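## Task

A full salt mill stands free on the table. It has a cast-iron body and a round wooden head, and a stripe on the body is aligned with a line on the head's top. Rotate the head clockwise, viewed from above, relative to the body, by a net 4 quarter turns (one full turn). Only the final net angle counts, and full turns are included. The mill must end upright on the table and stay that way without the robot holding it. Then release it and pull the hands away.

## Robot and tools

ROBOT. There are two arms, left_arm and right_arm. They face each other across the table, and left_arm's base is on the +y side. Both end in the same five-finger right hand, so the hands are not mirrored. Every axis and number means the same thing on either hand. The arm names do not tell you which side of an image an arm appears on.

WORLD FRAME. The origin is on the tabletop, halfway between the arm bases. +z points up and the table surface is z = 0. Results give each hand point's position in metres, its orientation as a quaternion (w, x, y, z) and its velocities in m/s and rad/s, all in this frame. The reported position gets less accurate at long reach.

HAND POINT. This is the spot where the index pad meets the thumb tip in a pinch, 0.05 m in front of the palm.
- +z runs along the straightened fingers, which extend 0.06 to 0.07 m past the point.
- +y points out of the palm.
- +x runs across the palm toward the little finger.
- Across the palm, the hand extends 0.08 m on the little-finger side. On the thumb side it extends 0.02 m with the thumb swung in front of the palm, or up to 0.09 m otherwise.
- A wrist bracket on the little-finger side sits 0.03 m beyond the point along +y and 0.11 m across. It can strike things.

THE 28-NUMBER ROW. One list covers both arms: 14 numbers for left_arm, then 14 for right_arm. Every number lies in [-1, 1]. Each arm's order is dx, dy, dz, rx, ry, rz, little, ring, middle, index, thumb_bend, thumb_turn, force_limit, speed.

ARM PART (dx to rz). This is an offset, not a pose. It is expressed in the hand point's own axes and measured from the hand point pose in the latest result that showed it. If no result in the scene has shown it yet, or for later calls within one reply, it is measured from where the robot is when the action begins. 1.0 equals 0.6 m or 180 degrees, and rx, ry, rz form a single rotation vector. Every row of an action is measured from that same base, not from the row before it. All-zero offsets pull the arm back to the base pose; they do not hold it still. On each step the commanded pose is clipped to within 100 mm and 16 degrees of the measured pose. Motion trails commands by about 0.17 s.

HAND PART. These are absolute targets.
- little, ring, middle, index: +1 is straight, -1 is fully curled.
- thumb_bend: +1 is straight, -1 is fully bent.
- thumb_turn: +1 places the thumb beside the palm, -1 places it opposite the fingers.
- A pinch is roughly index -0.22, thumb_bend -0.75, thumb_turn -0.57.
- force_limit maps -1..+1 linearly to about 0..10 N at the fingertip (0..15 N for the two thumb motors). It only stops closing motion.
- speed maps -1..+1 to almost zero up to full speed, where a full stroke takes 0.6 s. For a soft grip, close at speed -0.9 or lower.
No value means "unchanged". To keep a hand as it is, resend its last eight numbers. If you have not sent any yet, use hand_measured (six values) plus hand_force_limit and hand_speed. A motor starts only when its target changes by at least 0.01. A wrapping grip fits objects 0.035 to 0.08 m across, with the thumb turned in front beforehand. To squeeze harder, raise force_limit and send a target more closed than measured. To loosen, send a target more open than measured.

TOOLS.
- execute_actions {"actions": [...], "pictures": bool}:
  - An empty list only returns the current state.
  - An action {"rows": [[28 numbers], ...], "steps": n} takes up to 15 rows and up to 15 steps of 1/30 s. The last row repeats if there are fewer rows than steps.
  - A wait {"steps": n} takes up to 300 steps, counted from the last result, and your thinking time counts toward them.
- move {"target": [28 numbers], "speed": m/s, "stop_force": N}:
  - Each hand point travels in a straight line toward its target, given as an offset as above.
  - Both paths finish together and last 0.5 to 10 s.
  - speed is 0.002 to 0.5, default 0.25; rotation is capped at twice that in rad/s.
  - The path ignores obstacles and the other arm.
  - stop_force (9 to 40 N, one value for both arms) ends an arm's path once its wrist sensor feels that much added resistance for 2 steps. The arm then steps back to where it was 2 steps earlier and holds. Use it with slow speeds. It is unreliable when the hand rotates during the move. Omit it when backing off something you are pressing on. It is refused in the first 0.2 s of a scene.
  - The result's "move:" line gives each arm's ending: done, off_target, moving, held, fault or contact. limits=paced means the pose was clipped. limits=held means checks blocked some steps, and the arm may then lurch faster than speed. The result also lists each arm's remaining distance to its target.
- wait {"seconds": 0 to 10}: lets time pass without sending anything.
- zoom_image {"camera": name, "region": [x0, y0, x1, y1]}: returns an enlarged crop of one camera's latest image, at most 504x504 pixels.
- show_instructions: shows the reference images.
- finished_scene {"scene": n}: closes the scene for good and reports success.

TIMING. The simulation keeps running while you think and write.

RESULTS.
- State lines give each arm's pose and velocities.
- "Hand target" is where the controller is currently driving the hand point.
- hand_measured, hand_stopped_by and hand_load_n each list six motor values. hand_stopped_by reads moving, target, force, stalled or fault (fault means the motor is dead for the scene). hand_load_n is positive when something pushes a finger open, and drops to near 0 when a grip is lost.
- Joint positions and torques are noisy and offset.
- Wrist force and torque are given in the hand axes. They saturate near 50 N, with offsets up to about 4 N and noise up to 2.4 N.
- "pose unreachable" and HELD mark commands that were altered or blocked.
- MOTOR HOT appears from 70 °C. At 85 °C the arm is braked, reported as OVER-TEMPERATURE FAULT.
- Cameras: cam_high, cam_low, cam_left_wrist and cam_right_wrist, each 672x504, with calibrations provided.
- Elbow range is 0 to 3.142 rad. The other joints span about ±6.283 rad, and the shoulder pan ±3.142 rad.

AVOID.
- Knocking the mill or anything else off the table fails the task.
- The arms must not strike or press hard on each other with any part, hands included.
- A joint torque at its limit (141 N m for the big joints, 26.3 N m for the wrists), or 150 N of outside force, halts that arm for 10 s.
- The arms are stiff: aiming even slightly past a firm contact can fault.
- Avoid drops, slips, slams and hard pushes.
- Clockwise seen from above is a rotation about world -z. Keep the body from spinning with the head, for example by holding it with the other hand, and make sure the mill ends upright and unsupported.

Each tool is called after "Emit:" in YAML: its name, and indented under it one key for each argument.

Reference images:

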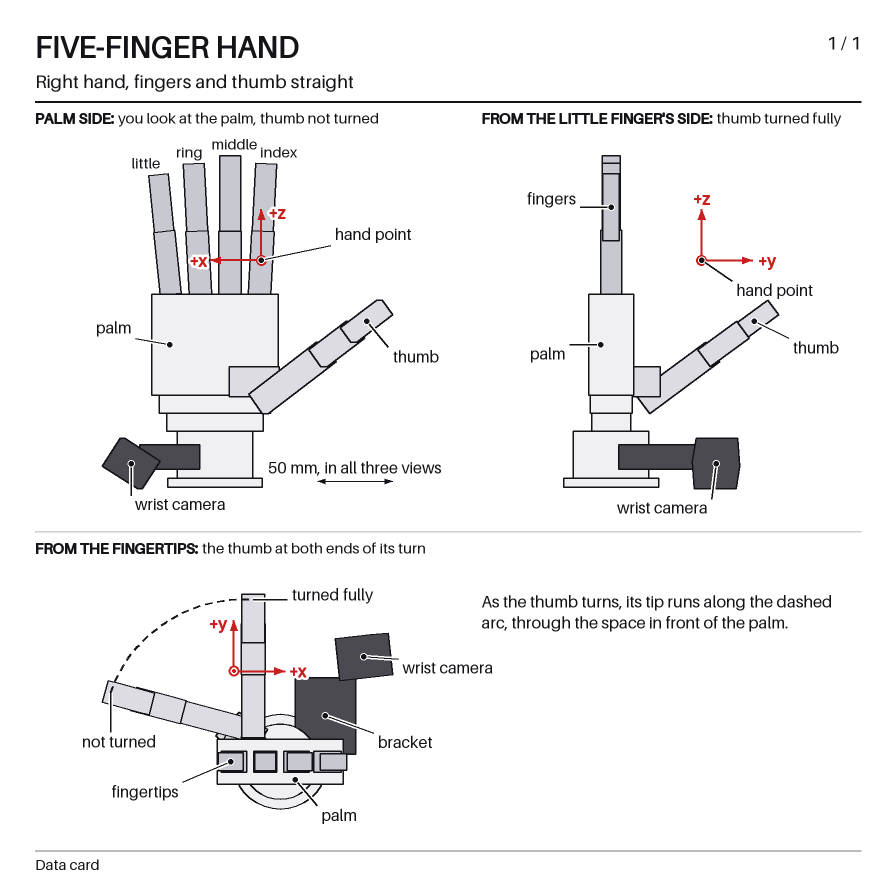

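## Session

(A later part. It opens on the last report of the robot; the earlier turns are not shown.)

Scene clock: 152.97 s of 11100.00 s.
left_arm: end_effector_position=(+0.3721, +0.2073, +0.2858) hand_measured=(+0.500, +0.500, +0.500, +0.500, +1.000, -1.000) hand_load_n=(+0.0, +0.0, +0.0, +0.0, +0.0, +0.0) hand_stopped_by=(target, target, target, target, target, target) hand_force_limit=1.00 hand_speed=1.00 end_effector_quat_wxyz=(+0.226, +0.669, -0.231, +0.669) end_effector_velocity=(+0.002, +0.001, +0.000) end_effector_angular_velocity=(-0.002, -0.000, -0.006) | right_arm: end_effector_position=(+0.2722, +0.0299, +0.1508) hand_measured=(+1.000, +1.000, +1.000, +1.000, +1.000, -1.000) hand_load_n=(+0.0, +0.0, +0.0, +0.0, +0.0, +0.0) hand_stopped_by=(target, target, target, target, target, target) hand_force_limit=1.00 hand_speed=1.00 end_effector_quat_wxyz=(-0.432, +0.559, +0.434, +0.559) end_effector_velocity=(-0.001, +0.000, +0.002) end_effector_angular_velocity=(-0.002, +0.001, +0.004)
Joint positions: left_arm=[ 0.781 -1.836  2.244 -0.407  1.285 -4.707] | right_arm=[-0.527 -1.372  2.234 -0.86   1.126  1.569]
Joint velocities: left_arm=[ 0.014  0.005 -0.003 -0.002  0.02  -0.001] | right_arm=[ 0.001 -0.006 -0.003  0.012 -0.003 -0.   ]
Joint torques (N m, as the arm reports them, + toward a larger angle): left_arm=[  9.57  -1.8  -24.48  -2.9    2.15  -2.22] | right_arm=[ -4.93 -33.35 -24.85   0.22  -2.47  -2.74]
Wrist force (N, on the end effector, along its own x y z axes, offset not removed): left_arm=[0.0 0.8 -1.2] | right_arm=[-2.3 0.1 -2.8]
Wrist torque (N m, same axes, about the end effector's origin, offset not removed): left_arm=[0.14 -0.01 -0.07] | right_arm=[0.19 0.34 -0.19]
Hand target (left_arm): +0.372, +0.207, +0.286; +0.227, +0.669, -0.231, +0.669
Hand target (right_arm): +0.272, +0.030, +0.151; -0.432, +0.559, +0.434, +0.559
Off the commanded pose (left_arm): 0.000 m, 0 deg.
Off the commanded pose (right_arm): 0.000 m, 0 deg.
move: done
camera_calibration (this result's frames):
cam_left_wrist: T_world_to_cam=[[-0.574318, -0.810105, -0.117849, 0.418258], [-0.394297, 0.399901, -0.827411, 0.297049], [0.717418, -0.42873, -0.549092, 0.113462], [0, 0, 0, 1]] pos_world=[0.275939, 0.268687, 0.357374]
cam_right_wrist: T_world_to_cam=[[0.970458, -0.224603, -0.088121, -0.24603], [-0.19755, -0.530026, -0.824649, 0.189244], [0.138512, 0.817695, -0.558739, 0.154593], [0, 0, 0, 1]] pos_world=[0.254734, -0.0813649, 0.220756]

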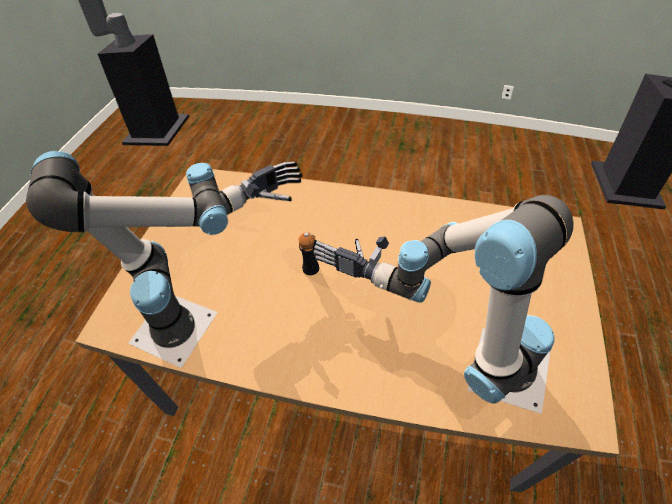

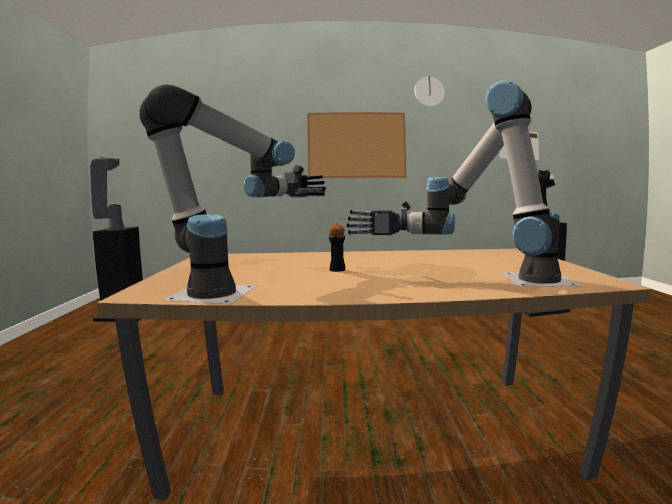

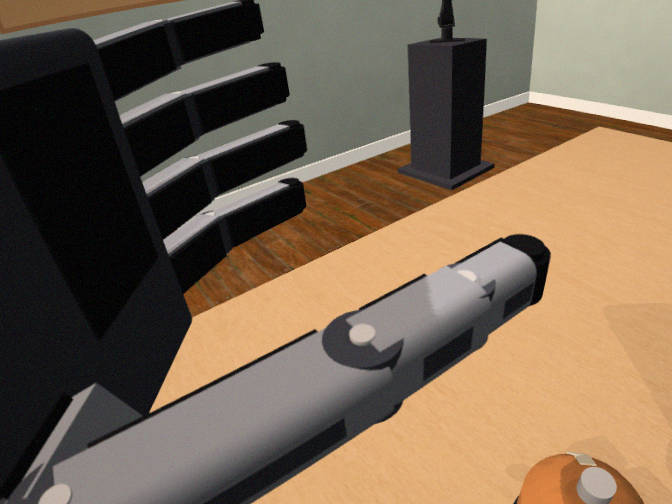

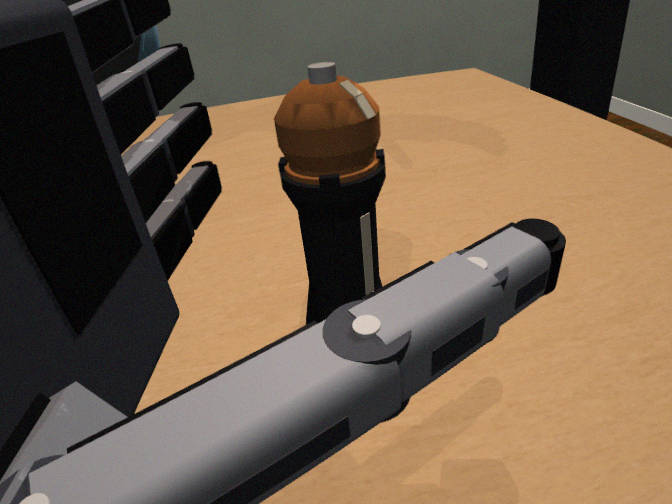

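Emit:
move:
  target: [0,0.2,0,0,0,0,0.5,0.5,0.5,0.5,1,-1,1,1,-0.2,0,0,0,0,0,1,1,1,1,1,-1,1,1]

Emit:
move:
  target: [-0.25,0,0,0,0,0,0.5,0.5,0.5,0.5,1,-1,1,1,0,0.01,0.25,0,0,0,1,1,1,1,1,-1,1,1]
  speed: 0.15

Emit:
move:
  target: [0,0,0,0,0,0,0.1,-0.9,-0.9,-0.9,-0.9,-1,1,0,0,0,0,0,0,0,-0.6,-1,-1,-1,-1,-1,1,0]

Emit:
move:
  target: [0,0.014,-0.012,-0.1,0,0,0.1,-0.8,-0.8,-0.8,-0.8,-1,1,1,0,0,0,0,0,0,-0.6,-0.9,-0.9,-0.9,-0.9,-1,1,1]

Emit:
move:
  target: [0,0,0,0,0,0,0.5,0.5,0.5,0.5,1,-1,1,1,0,0,0,0,0,0,1,1,1,1,1,-1,1,1]

Emit:
move:
  target: [0.3,0,0,0,0,0,0.5,0.5,0.5,0.5,1,-1,1,1,0,-0.01,-0.25,0,0,0,1,1,1,1,1,-1,1,1]

Emit:
move:
  target: [0,-0.2,0,0,0,0,0.5,0.5,0.5,0.5,1,-1,1,1,0.2,0.15,0,0.12,0,0,1,1,1,1,1,-1,1,1]

Scene clock: 157.77 s of 11100.00 s.
left_arm: end_effector_position=(+0.2986, +0.1125, +0.2848) hand_measured=(+0.500, +0.500, +0.500, +0.500, +1.000, -1.000) hand_load_n=(+0.0, +0.0, +0.0, +0.0, +0.0, +0.0) hand_stopped_by=(target, target, target, target, target, target) hand_force_limit=1.00 hand_speed=1.00 end_effector_quat_wxyz=(+0.227, +0.669, -0.231, +0.669) end_effector_velocity=(-0.001, -0.002, -0.001) end_effector_angular_velocity=(+0.004, +0.000, +0.003) | right_arm: end_effector_position=(+0.2724, +0.0296, +0.0312) hand_measured=(+1.000, +1.000, +1.000, +1.000, +1.000, -1.000) hand_load_n=(+0.0, +0.0, +0.0, +0.0, +0.0, +0.0) hand_stopped_by=(target, target, target, target, target, target) hand_force_limit=1.00 hand_speed=1.00 end_effector_quat_wxyz=(-0.432, +0.559, +0.434, +0.559) end_effector_velocity=(+0.000, +0.001, -0.003) end_effector_angular_velocity=(+0.002, -0.001, +0.000)
Joint positions: left_arm=[ 0.355 -1.832  2.244 -0.41   0.86  -4.708] | right_arm=[-0.528 -1.055  2.289 -1.233  1.125  1.569]
Joint velocities: left_arm=[-0.01   0.005 -0.002 -0.    -0.013  0.001] | right_arm=[ 0.     0.01  -0.001 -0.012  0.     0.001]
Joint torques (N m, as the arm reports them, + toward a larger angle): left_arm=[ -8.73  -2.5  -23.28  -2.25  -1.79   1.87] | right_arm=[  7.41 -15.89 -17.19  -2.91   2.18   2.96]
Wrist force (N, on the end effector, along its own x y z axes, offset not removed): left_arm=[-1.6 -0.1 1.9] | right_arm=[-1.6 -0.5 -1.2]
Wrist torque (N m, same axes, about the end effector's origin, offset not removed): left_arm=[-0.14 0.25 -0.04] | right_arm=[-0.16 0.24 -0.20]
Hand target (left_arm): +0.298, +0.112, +0.285; +0.227, +0.669, -0.230, +0.669
Hand target (right_arm): +0.272, +0.030, +0.031; -0.432, +0.559, +0.434, +0.559
Off the commanded pose (left_arm): 0.000 m, 0 deg.
Off the commanded pose (right_arm): 0.000 m, 0 deg.
After step 90, 0.67 s passed at rest.
move: done
camera_calibration (this result's frames):
cam_left_wrist: T_world_to_cam=[[-0.57476, -0.809877, -0.117261, 0.2991], [-0.394629, 0.399844, -0.82728, 0.305268], [0.716882, -0.429213, -0.549415, 0.125304], [0, 0, 0, 1]] pos_world=[0.20255, 0.173956, 0.356459]
cam_right_wrist: T_world_to_cam=[[0.970447, -0.224631, -0.0881686, -0.256779], [-0.19765, -0.530278, -0.824463, 0.0905342], [0.138446, 0.817524, -0.559005, 0.0879591], [0, 0, 0, 1]] pos_world=[0.254907, -0.0815809, 0.101172]

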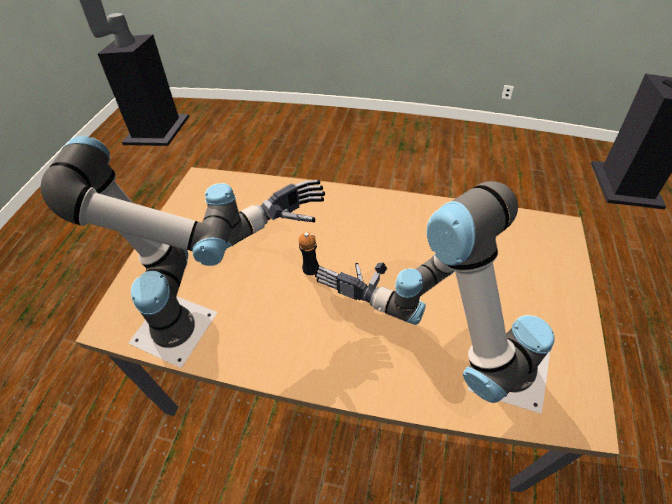

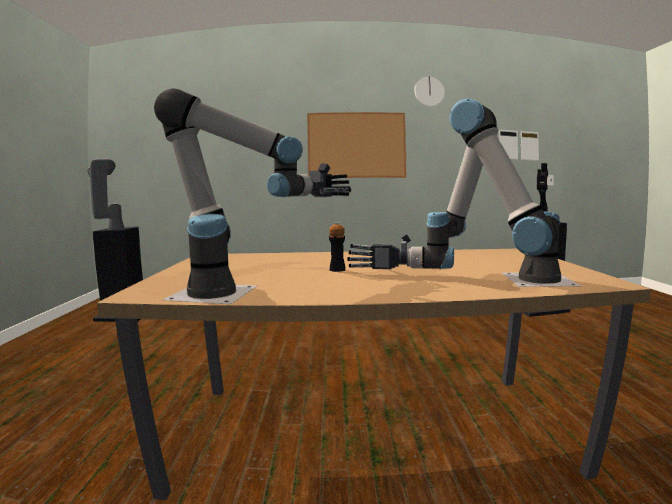

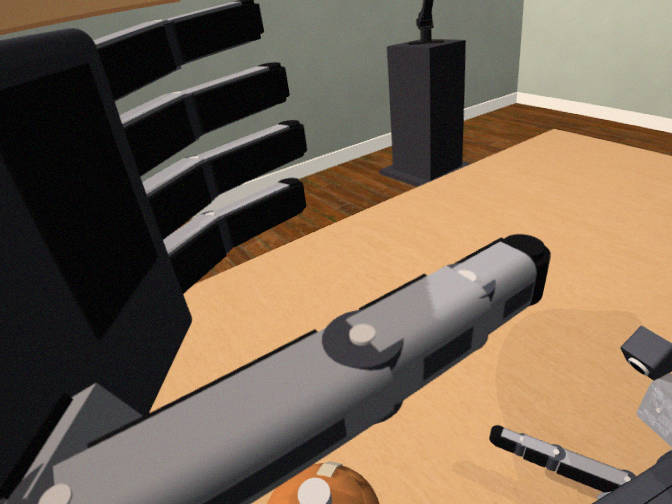

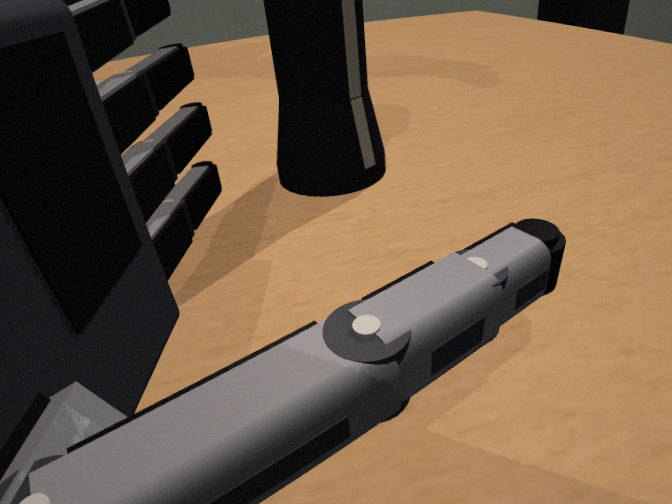

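Scene clock: 159.33 s of 11100.00 s.
left_arm: end_effector_position=(+0.2991, +0.1135, +0.1353) hand_measured=(+0.500, +0.500, +0.500, +0.500, +1.000, -1.000) hand_load_n=(+0.0, +0.0, +0.0, +0.0, +0.0, +0.0) hand_stopped_by=(target, target, target, target, target, target) hand_force_limit=1.00 hand_speed=1.00 end_effector_quat_wxyz=(+0.227, +0.669, -0.230, +0.669) end_effector_velocity=(-0.000, -0.000, -0.003) end_effector_angular_velocity=(+0.003, -0.002, -0.002) | right_arm: end_effector_position=(+0.3159, +0.1730, +0.0310) hand_measured=(+1.000, +1.000, +1.000, +1.000, +1.000, -1.000) hand_load_n=(+0.0, +0.0, +0.0, +0.0, +0.0, +0.0) hand_stopped_by=(target, target, target, target, target, target) hand_force_limit=1.00 hand_speed=1.00 end_effector_quat_wxyz=(-0.432, +0.559, +0.434, +0.559) end_effector_velocity=(+0.001, +0.003, -0.000) end_effector_angular_velocity=(-0.002, +0.000, -0.001)
Joint positions: left_arm=[ 0.358 -1.517  2.474 -0.955  0.862 -4.709] | right_arm=[-0.407 -0.865  1.838 -0.971  1.246  1.569]
Joint velocities: left_arm=[ 0.     0.01   0.003 -0.012  0.002  0.003] | right_arm=[ 0.001  0.004 -0.01   0.007  0.002 -0.001]
Joint torques (N m, as the arm reports them, + toward a larger angle): left_arm=[-4.87 19.07  9.47  5.73  8.43  1.56] | right_arm=[  5.76 -26.54 -23.65   0.19   2.52  -2.78]
Wrist force (N, on the end effector, along its own x y z axes, offset not removed): left_arm=[50.0 -27.8 -6.5] | right_arm=[-0.6 -5.7 -3.0]
Wrist torque (N m, same axes, about the end effector's origin, offset not removed): left_arm=[-0.54 0.22 2.17] | right_arm=[-0.71 0.09 -0.02]
Hand target (left_arm): +0.299, +0.113, +0.135; +0.227, +0.669, -0.231, +0.669
Hand target (right_arm): +0.316, +0.173, +0.031; -0.432, +0.559, +0.434, +0.559
Off the commanded pose (left_arm): 0.001 m, 0 deg.
Off the commanded pose (right_arm): 0.000 m, 0 deg.
move: done
camera_calibration (this result's frames):
cam_left_wrist: T_world_to_cam=[[-0.574505, -0.810154, -0.1166, 0.28253], [-0.394803, 0.399074, -0.827569, 0.18155], [0.71699, -0.429408, -0.549121, 0.0431763], [0, 0, 0, 1]] pos_world=[0.203034, 0.174981, 0.206897]
cam_right_wrist: T_world_to_cam=[[0.970466, -0.224578, -0.0880992, -0.266772], [-0.197561, -0.530282, -0.824482, 0.175014], [0.138443, 0.817536, -0.558988, -0.0353649], [0, 0, 0, 1]] pos_world=[0.298365, 0.0618081, 0.101025]

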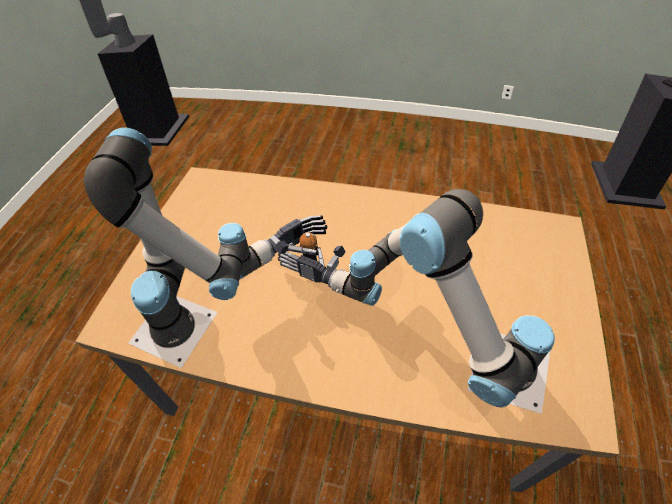

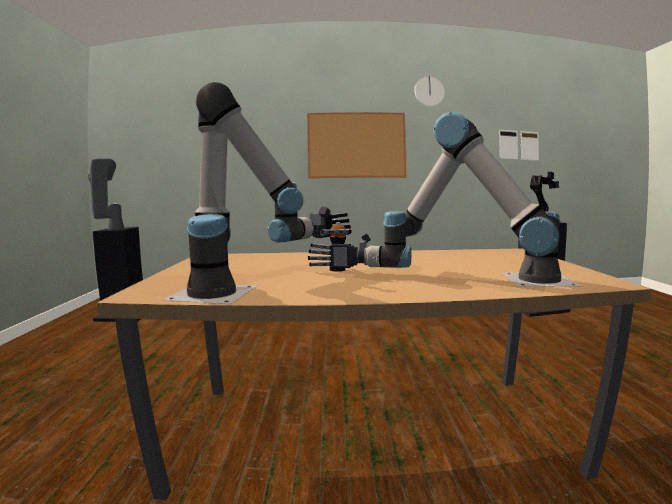

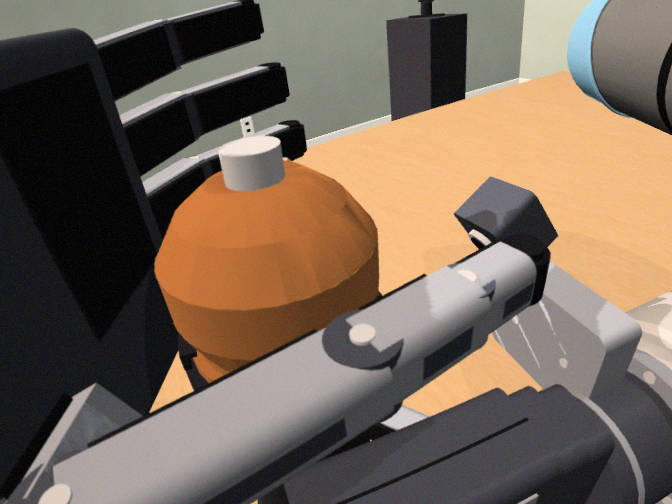

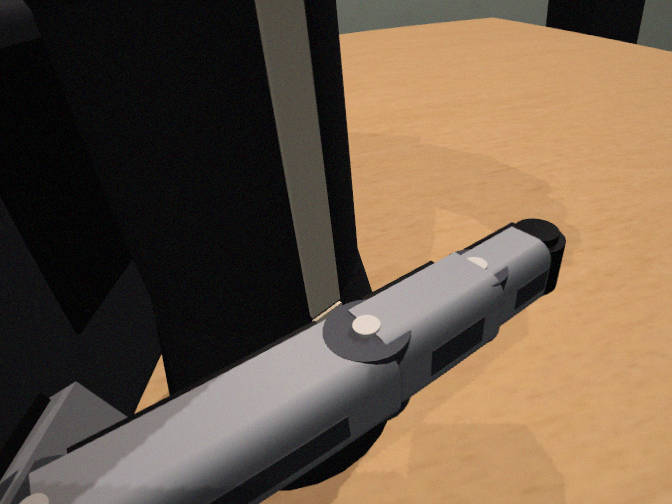

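Scene clock: 160.53 s of 11100.00 s.
left_arm: end_effector_position=(+0.2991, +0.1134, +0.1354) hand_measured=(+0.100, -0.600, -0.296, -0.296, +0.348, -1.000) hand_load_n=(+0.0, +9.5, +14.0, +12.5, +15.5, +2.0) hand_stopped_by=(target, force, force, force, force, target) hand_force_limit=1.00 hand_speed=0.00 end_effector_quat_wxyz=(+0.227, +0.669, -0.230, +0.669) end_effector_velocity=(-0.000, -0.000, +0.000) end_effector_angular_velocity=(-0.001, +0.000, +0.000) | right_arm: end_effector_position=(+0.3159, +0.1730, +0.0310) hand_measured=(-0.530, -0.508, -0.488, -0.390, +0.290, -1.000) hand_load_n=(+13.0, +11.5, +8.5, +9.0, +17.0, -2.0) hand_stopped_by=(force, force, force, force, force, target) hand_force_limit=1.00 hand_speed=0.00 end_effector_quat_wxyz=(-0.432, +0.559, +0.434, +0.559) end_effector_velocity=(+0.000, -0.001, -0.001) end_effector_angular_velocity=(-0.002, +0.000, -0.001)
Joint positions: left_arm=[ 0.358 -1.517  2.474 -0.955  0.862 -4.709] | right_arm=[-0.407 -0.865  1.838 -0.971  1.246  1.569]
Joint velocities: left_arm=[-0.  0.  0. -0. -0. -0.] | right_arm=[-0.     0.     0.001  0.     0.001 -0.001]
Joint torques (N m, as the arm reports them, + toward a larger angle): left_arm=[-13.07   8.75  13.49  10.4    2.16  -1.78] | right_arm=[ 30.66 -52.24 -16.67  -1.06 -10.19  -0.09]
Wrist force (N, on the end effector, along its own x y z axes, offset not removed): left_arm=[50.0 -9.8 5.7] | right_arm=[-2.0 33.3 1.8]
Wrist torque (N m, same axes, about the end effector's origin, offset not removed): left_arm=[-0.24 1.15 2.17] | right_arm=[0.90 -1.37 0.28]
Hand target (left_arm): +0.299, +0.113, +0.135; +0.227, +0.669, -0.230, +0.669
Hand target (right_arm): +0.316, +0.173, +0.031; -0.432, +0.559, +0.434, +0.559
Off the commanded pose (left_arm): 0.000 m, 0 deg.
Off the commanded pose (right_arm): 0.000 m, 0 deg.
move: done
camera_calibration (this result's frames):
cam_left_wrist: T_world_to_cam=[[-0.574645, -0.810079, -0.116425, 0.28248], [-0.394705, 0.398946, -0.827678, 0.181628], [0.716932, -0.429667, -0.548994, 0.0432373], [0, 0, 0, 1]] pos_world=[0.203017, 0.174949, 0.206955]
cam_right_wrist: T_world_to_cam=[[0.970445, -0.224687, -0.0880447, -0.266814], [-0.197568, -0.530227, -0.824516, 0.175021], [0.138574, 0.817542, -0.558947, -0.0353922], [0, 0, 0, 1]] pos_world=[0.298411, 0.0617861, 0.101034]

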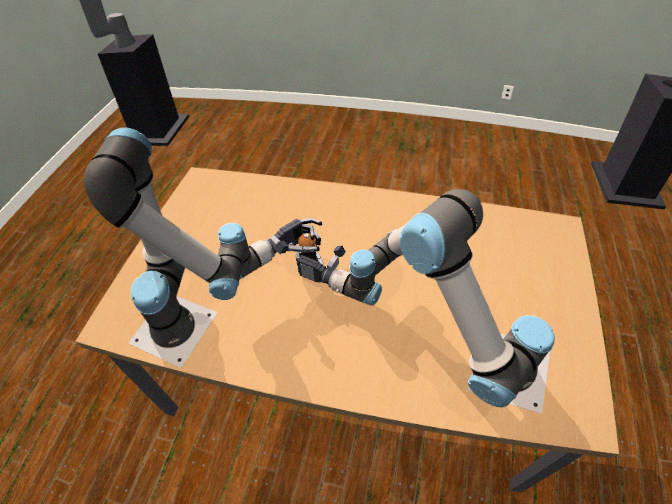

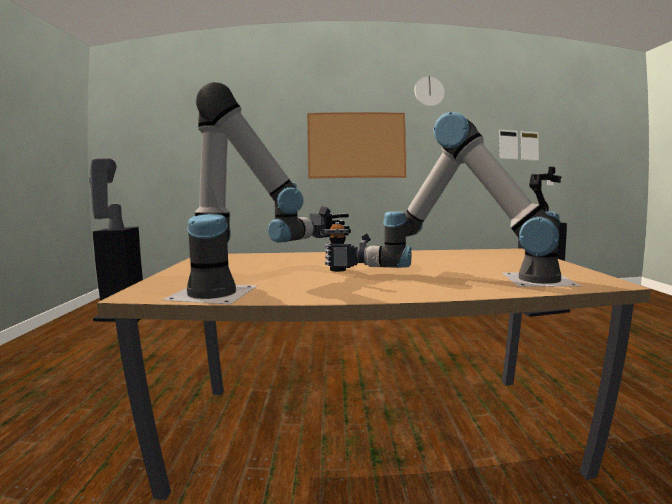

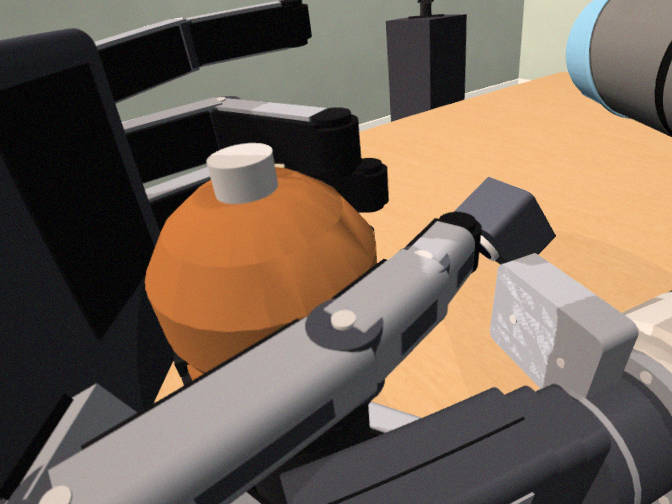

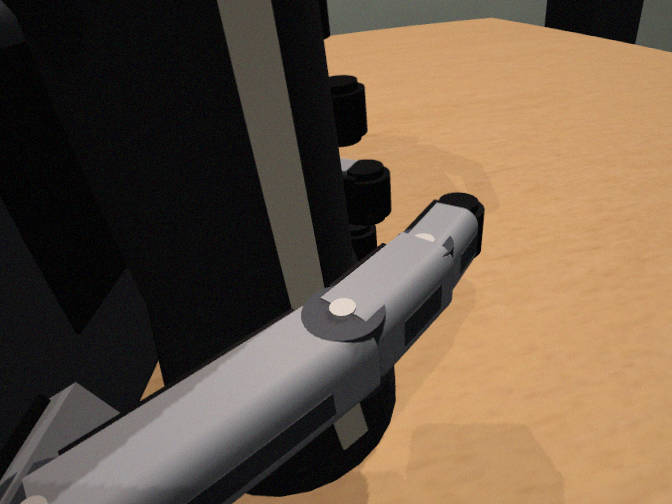

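Scene clock: 161.73 s of 11100.00 s.
left_arm: end_effector_position=(+0.2884, +0.1114, +0.1354) hand_measured=(+0.100, -0.606, -0.296, -0.296, +0.348, -1.000) hand_load_n=(+0.0, +9.0, +12.0, +9.5, +15.5, +5.5) hand_stopped_by=(target, force, force, force, force, target) hand_force_limit=1.00 hand_speed=1.00 end_effector_quat_wxyz=(+0.328, +0.625, -0.332, +0.625) end_effector_velocity=(-0.000, -0.000, +0.000) end_effector_angular_velocity=(-0.000, +0.000, -0.013) | right_arm: end_effector_position=(+0.3159, +0.1730, +0.0311) hand_measured=(-0.530, -0.508, -0.494, -0.398, +0.290, -1.000) hand_load_n=(+11.0, +8.0, +6.0, +6.0, +17.0, -5.5) hand_stopped_by=(force, force, force, force, force, target) hand_force_limit=1.00 hand_speed=1.00 end_effector_quat_wxyz=(-0.432, +0.559, +0.434, +0.559) end_effector_velocity=(+0.001, -0.000, +0.000) end_effector_angular_velocity=(+0.000, -0.001, -0.001)
Joint positions: left_arm=[ 0.622 -1.477  2.427 -0.947  1.439 -4.708] | right_arm=[-0.407 -0.865  1.838 -0.971  1.246  1.569]
Joint velocities: left_arm=[ 0.012  0.004 -0.005  0.001  0.025 -0.   ] | right_arm=[-0.001  0.001 -0.001 -0.    -0.001 -0.001]
Joint torques (N m, as the arm reports them, + toward a larger angle): left_arm=[ 0.89 28.09  9.61 13.76  5.37 -1.9 ] | right_arm=[ 27.74 -48.47  -7.52  -0.39 -10.    -0.34]
Wrist force (N, on the end effector, along its own x y z axes, offset not removed): left_arm=[50.0 -11.2 -8.2] | right_arm=[7.6 39.5 -18.6]
Wrist torque (N m, same axes, about the end effector's origin, offset not removed): left_arm=[0.90 0.96 2.11] | right_arm=[0.47 -1.40 2.05]
Hand target (left_arm): +0.288, +0.111, +0.135; +0.329, +0.625, -0.332, +0.625
Hand target (right_arm): +0.316, +0.173, +0.031; -0.432, +0.559, +0.434, +0.559
Off the commanded pose (left_arm): 0.000 m, 0 deg.
Off the commanded pose (right_arm): 0.000 m, 0 deg.
move: done
camera_calibration (this result's frames):
cam_left_wrist: T_world_to_cam=[[-0.795979, -0.594035, -0.11636, 0.314458], [-0.253767, 0.50199, -0.826806, 0.126026], [0.549563, -0.628592, -0.55032, 0.120602], [0, 0, 0, 1]] pos_world=[0.216005, 0.199345, 0.207159]
cam_right_wrist: T_world_to_cam=[[0.970449, -0.224671, -0.0880383, -0.266811], [-0.197552, -0.530216, -0.824526, 0.175029], [0.138568, 0.817553, -0.558932, -0.0353932], [0, 0, 0, 1]] pos_world=[0.298408, 0.0617945, 0.101044]

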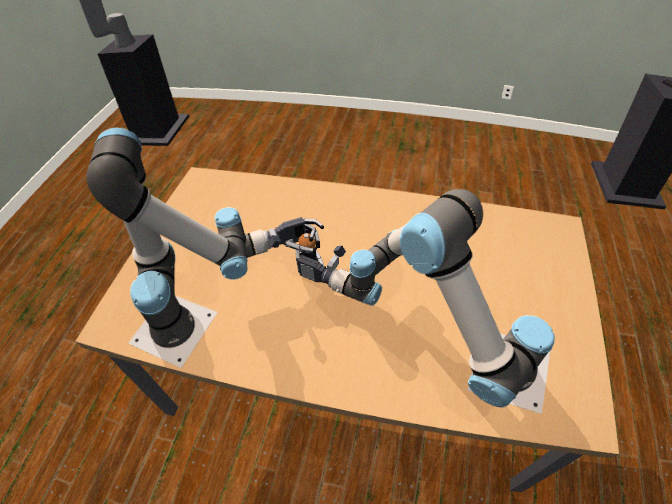

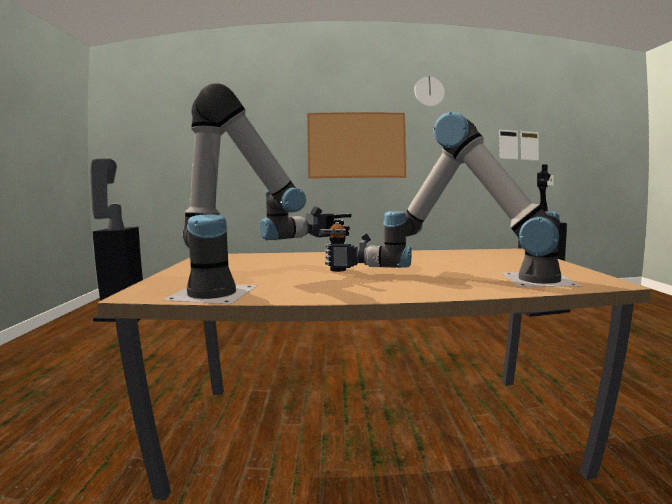

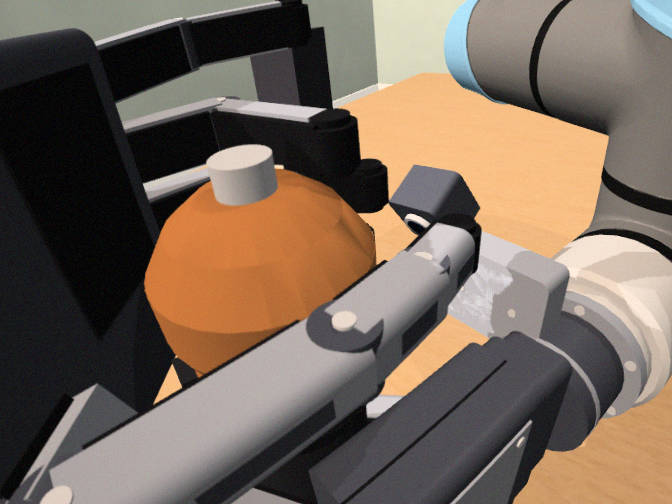

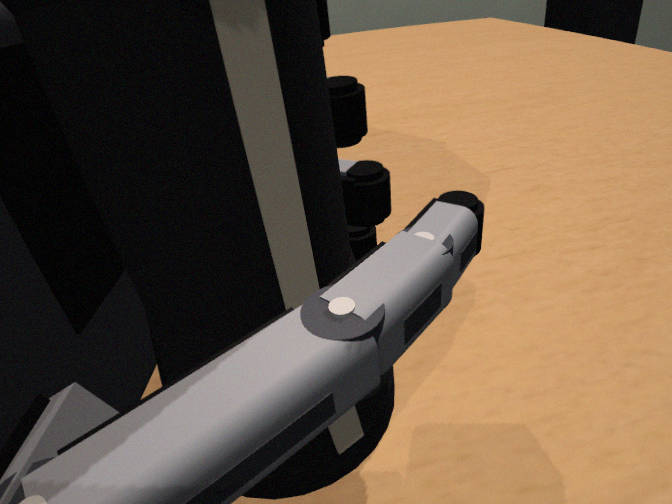

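Scene clock: 162.50 s of 11100.00 s.
left_arm: end_effector_position=(+0.2884, +0.1114, +0.1353) hand_measured=(+0.500, +0.500, +0.500, +0.500, +1.000, -1.000) hand_load_n=(+0.0, +0.0, +0.0, +0.0, +0.0, +0.0) hand_stopped_by=(target, target, target, target, target, target) hand_force_limit=1.00 hand_speed=1.00 end_effector_quat_wxyz=(+0.328, +0.625, -0.332, +0.625) end_effector_velocity=(-0.000, -0.000, -0.000) end_effector_angular_velocity=(+0.000, -0.000, -0.000) | right_arm: end_effector_position=(+0.3159, +0.1730, +0.0310) hand_measured=(+1.000, +1.000, +1.000, +1.000, +1.000, -1.000) hand_load_n=(+0.0, +0.0, +0.0, +0.0, +0.0, +0.0) hand_stopped_by=(target, target, target, target, target, target) hand_force_limit=1.00 hand_speed=1.00 end_effector_quat_wxyz=(-0.432, +0.559, +0.434, +0.559) end_effector_velocity=(-0.001, +0.000, +0.001) end_effector_angular_velocity=(+0.001, +0.000, +0.000)
Joint positions: left_arm=[ 0.622 -1.477  2.427 -0.947  1.439 -4.709] | right_arm=[-0.407 -0.865  1.838 -0.971  1.246  1.569]
Joint velocities: left_arm=[-0.  0.  0. -0.  0.  0.] | right_arm=[ 0.001 -0.001 -0.     0.     0.001  0.001]
Joint torques (N m, as the arm reports them, + toward a larger angle): left_arm=[-19.77   7.45  25.61  11.85   3.86  -1.01] | right_arm=[ -4.74 -45.73 -15.27  -2.28   2.12   0.19]
Wrist force (N, on the end effector, along its own x y z axes, offset not removed): left_arm=[50.0 -24.6 7.8] | right_arm=[0.8 -0.4 -1.6]
Wrist torque (N m, same axes, about the end effector's origin, offset not removed): left_arm=[-1.24 0.46 1.93] | right_arm=[-0.12 -0.03 -0.05]
Hand target (left_arm): +0.288, +0.111, +0.135; +0.328, +0.625, -0.332, +0.625
Hand target (right_arm): +0.316, +0.173, +0.031; -0.432, +0.559, +0.434, +0.559
Off the commanded pose (left_arm): 0.000 m, 0 deg.
Off the commanded pose (right_arm): 0.000 m, 0 deg.
move: done
camera_calibration (this result's frames):
cam_left_wrist: T_world_to_cam=[[-0.795986, -0.594023, -0.116371, 0.314453], [-0.253833, 0.502092, -0.826724, 0.125957], [0.549522, -0.628522, -0.550441, 0.120581], [0, 0, 0, 1]] pos_world=[0.216011, 0.199338, 0.207098]
cam_right_wrist: T_world_to_cam=[[0.970452, -0.224656, -0.0880505, -0.266797], [-0.197558, -0.530245, -0.824507, 0.17502], [0.138542, 0.817539, -0.55896, -0.0353822], [0, 0, 0, 1]] pos_world=[0.298393, 0.0617921, 0.101036]

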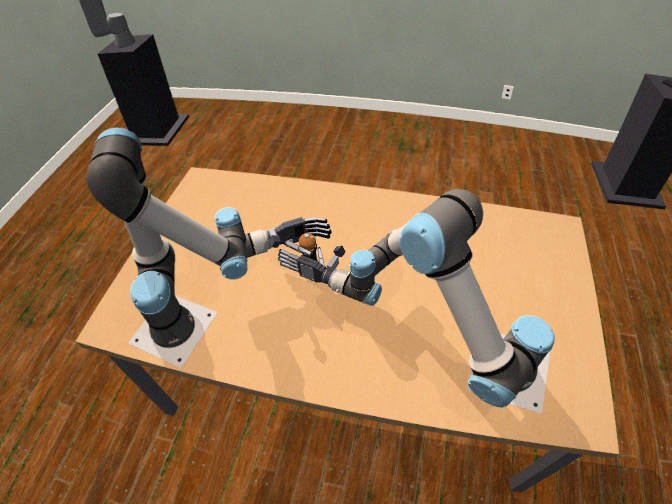

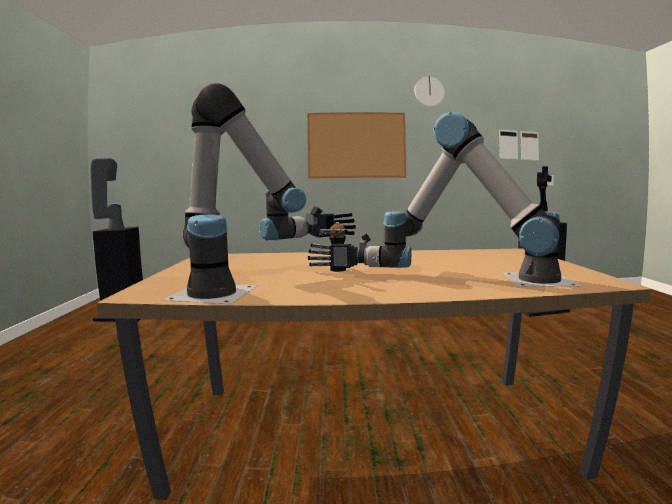

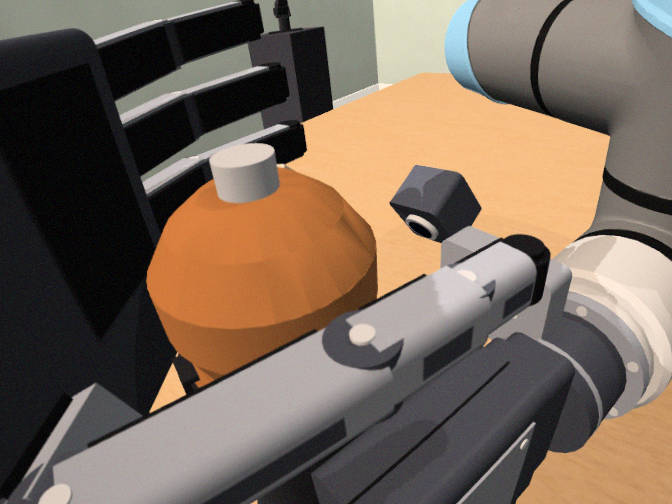

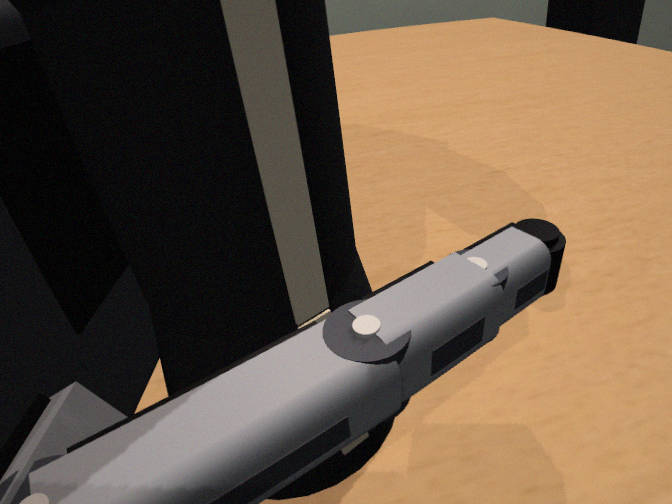

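Scene clock: 163.87 s of 11100.00 s.
left_arm: end_effector_position=(+0.2879, +0.1103, +0.3153) hand_measured=(+0.500, +0.500, +0.500, +0.500, +1.000, -1.000) hand_load_n=(+0.0, +0.0, +0.0, +0.0, +0.0, +0.0) hand_stopped_by=(target, target, target, target, target, target) hand_force_limit=1.00 hand_speed=1.00 end_effector_quat_wxyz=(+0.328, +0.625, -0.332, +0.625) end_effector_velocity=(+0.000, +0.001, +0.002) end_effector_angular_velocity=(+0.004, +0.002, +0.001) | right_arm: end_effector_position=(+0.2724, +0.0296, +0.0312) hand_measured=(+1.000, +1.000, +1.000, +1.000, +1.000, -1.000) hand_load_n=(+0.0, +0.0, +0.0, +0.0, +0.0, +0.0) hand_stopped_by=(target, target, target, target, target, target) hand_force_limit=1.00 hand_speed=1.00 end_effector_quat_wxyz=(-0.432, +0.559, +0.434, +0.559) end_effector_velocity=(-0.000, -0.002, +0.000) end_effector_angular_velocity=(+0.001, -0.002, +0.000)
Joint positions: left_arm=[ 0.618 -1.814  2.148 -0.331  1.435 -4.709] | right_arm=[-0.528 -1.055  2.29  -1.233  1.125  1.569]
Joint velocities: left_arm=[ 0.001 -0.001 -0.007  0.013 -0.     0.   ] | right_arm=[-0.004 -0.003  0.008 -0.006 -0.004 -0.001]
Joint torques (N m, as the arm reports them, + toward a larger angle): left_arm=[ -7.54 -18.41 -27.01  -0.59  -1.73   2.23] | right_arm=[ -5.82 -40.14   2.79  -3.03  -2.37   2.8 ]
Wrist force (N, on the end effector, along its own x y z axes, offset not removed): left_arm=[-0.4 -1.1 -1.2] | right_arm=[0.8 0.5 -2.0]
Wrist torque (N m, same axes, about the end effector's origin, offset not removed): left_arm=[-0.18 0.05 -0.06] | right_arm=[-0.01 -0.22 0.11]
Hand target (left_arm): +0.288, +0.110, +0.316; +0.328, +0.625, -0.332, +0.625
Hand target (right_arm): +0.272, +0.029, +0.031; -0.432, +0.559, +0.434, +0.559
Off the commanded pose (left_arm): 0.000 m, 0 deg.
Off the commanded pose (right_arm): 0.000 m, 0 deg.
move: done
camera_calibration (this result's frames):
cam_left_wrist: T_world_to_cam=[[-0.795979, -0.594045, -0.116314, 0.334312], [-0.253719, 0.501871, -0.826893, 0.27514], [0.549586, -0.628678, -0.550199, 0.21921], [0, 0, 0, 1]] pos_world=[0.215439, 0.198324, 0.387006]
cam_right_wrist: T_world_to_cam=[[0.970429, -0.224728, -0.0881208, -0.256766], [-0.197662, -0.530254, -0.824476, 0.0905192], [0.138557, 0.817513, -0.558994, 0.0879524], [0, 0, 0, 1]] pos_world=[0.254878, -0.0816065, 0.101169]

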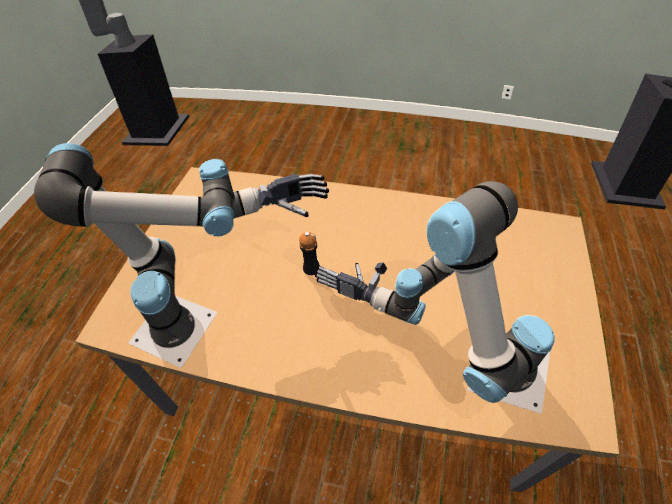

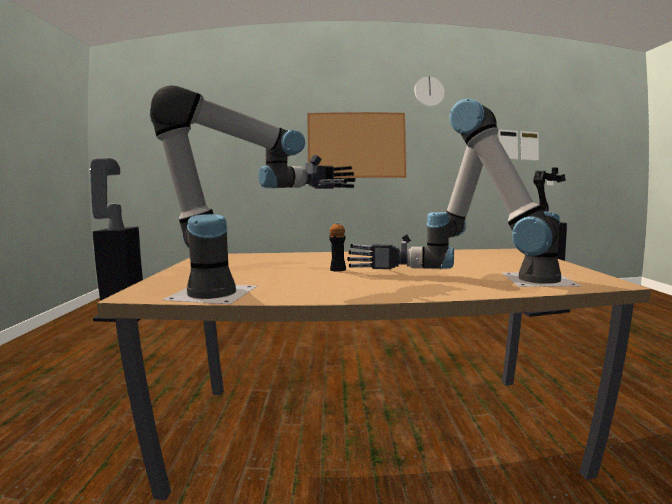

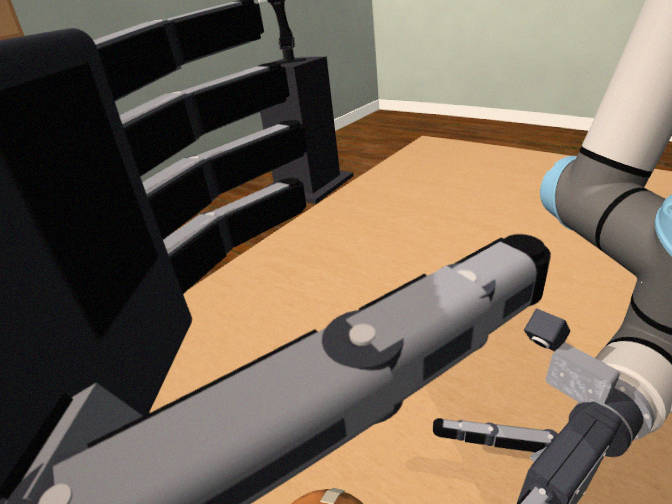

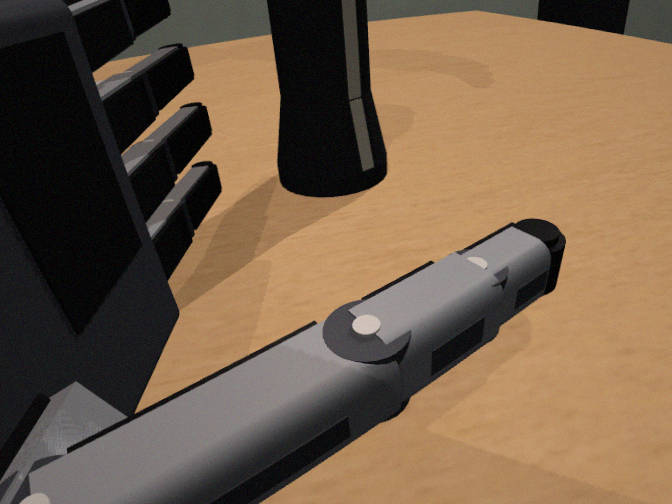

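Scene clock: 165.23 s of 11100.00 s.
left_arm: end_effector_position=(+0.3869, +0.1781, +0.3159) hand_measured=(+0.500, +0.500, +0.500, +0.500, +1.000, -1.000) hand_load_n=(+0.0, +0.0, +0.0, +0.0, +0.0, +0.0) hand_stopped_by=(target, target, target, target, target, target) hand_force_limit=1.00 hand_speed=1.00 end_effector_quat_wxyz=(+0.328, +0.625, -0.332, +0.625) end_effector_velocity=(+0.002, +0.001, -0.000) end_effector_angular_velocity=(+0.000, +0.001, -0.002) | right_arm: end_effector_position=(+0.3590, +0.0071, +0.1512) hand_measured=(+1.000, +1.000, +1.000, +1.000, +1.000, -1.000) hand_load_n=(+0.0, +0.0, +0.0, +0.0, +0.0, +0.0) hand_stopped_by=(target, target, target, target, target, target) hand_force_limit=1.00 hand_speed=1.00 end_effector_quat_wxyz=(-0.529, +0.468, +0.530, +0.468) end_effector_velocity=(+0.002, +0.000, +0.002) end_effector_angular_velocity=(-0.009, -0.002, +0.010)
Joint positions: left_arm=[ 1.021 -1.656  2.018 -0.359  1.837 -4.707] | right_arm=[-0.941 -1.269  2.088 -0.817  0.337  1.569]
Joint velocities: left_arm=[ 0.007  0.005 -0.005  0.     0.008 -0.   ] | right_arm=[-0.004  0.003 -0.02   0.045 -0.014 -0.027]
Joint torques (N m, as the arm reports them, + toward a larger angle): left_arm=[ 10.36  -8.78 -27.59  -2.62   1.75  -2.5 ] | right_arm=[ -3.74 -12.39 -22.76   1.04  -2.48  -2.6 ]
Wrist force (N, on the end effector, along its own x y z axes, offset not removed): left_arm=[0.5 -1.2 1.1] | right_arm=[-0.4 -0.1 -1.3]
Wrist torque (N m, same axes, about the end effector's origin, offset not removed): left_arm=[-0.29 -0.26 -0.06] | right_arm=[-0.02 -0.09 -0.08]
Hand target (left_arm): +0.387, +0.178, +0.316; +0.328, +0.625, -0.332, +0.625
Hand target (right_arm): +0.359, +0.007, +0.151; +0.529, -0.468, -0.531, -0.468
Off the commanded pose (left_arm): 0.000 m, 0 deg.
Off the commanded pose (right_arm): 0.000 m, 0 deg.
move: done
camera_calibration (this result's frames):
cam_left_wrist: T_world_to_cam=[[-0.795774, -0.594192, -0.116956, 0.453619], [-0.253398, 0.502115, -0.826843, 0.266583], [0.550029, -0.628344, -0.550137, 0.207508], [0, 0, 0, 1]] pos_world=[0.314395, 0.266068, 0.387634]
cam_right_wrist: T_world_to_cam=[[0.98512, 0.147102, -0.0888786, -0.343108], [0.00993809, -0.565024, -0.825015, 0.12048], [-0.17158, 0.811855, -0.558078, 0.272648], [0, 0, 0, 1]] pos_world=[0.383587, -0.102805, 0.221062]

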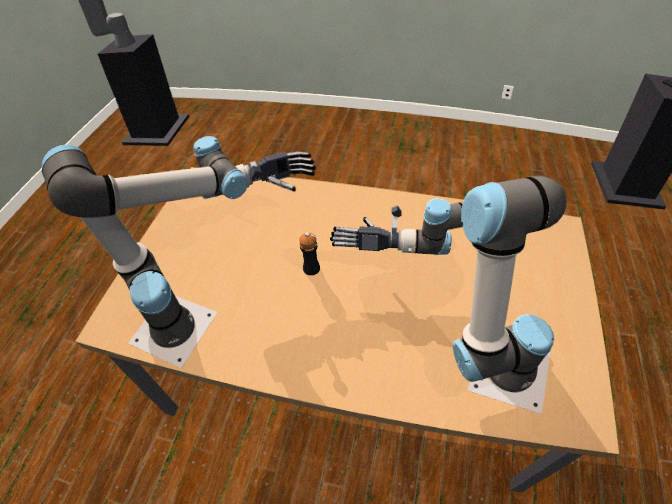

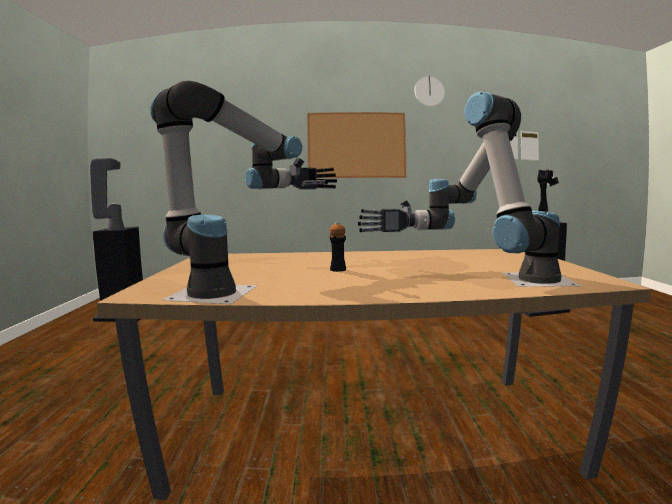

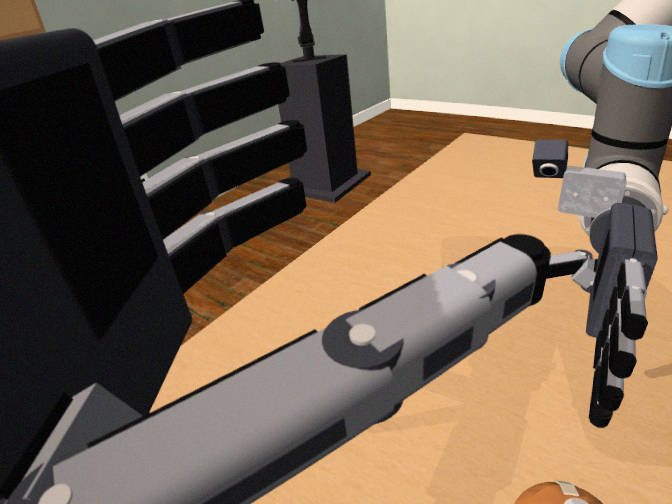

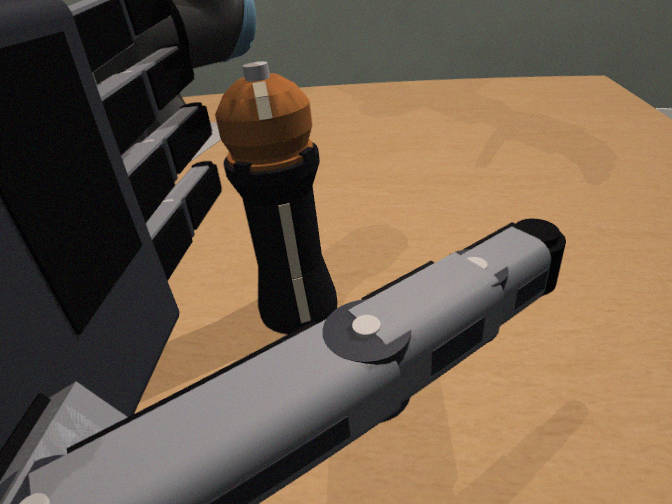

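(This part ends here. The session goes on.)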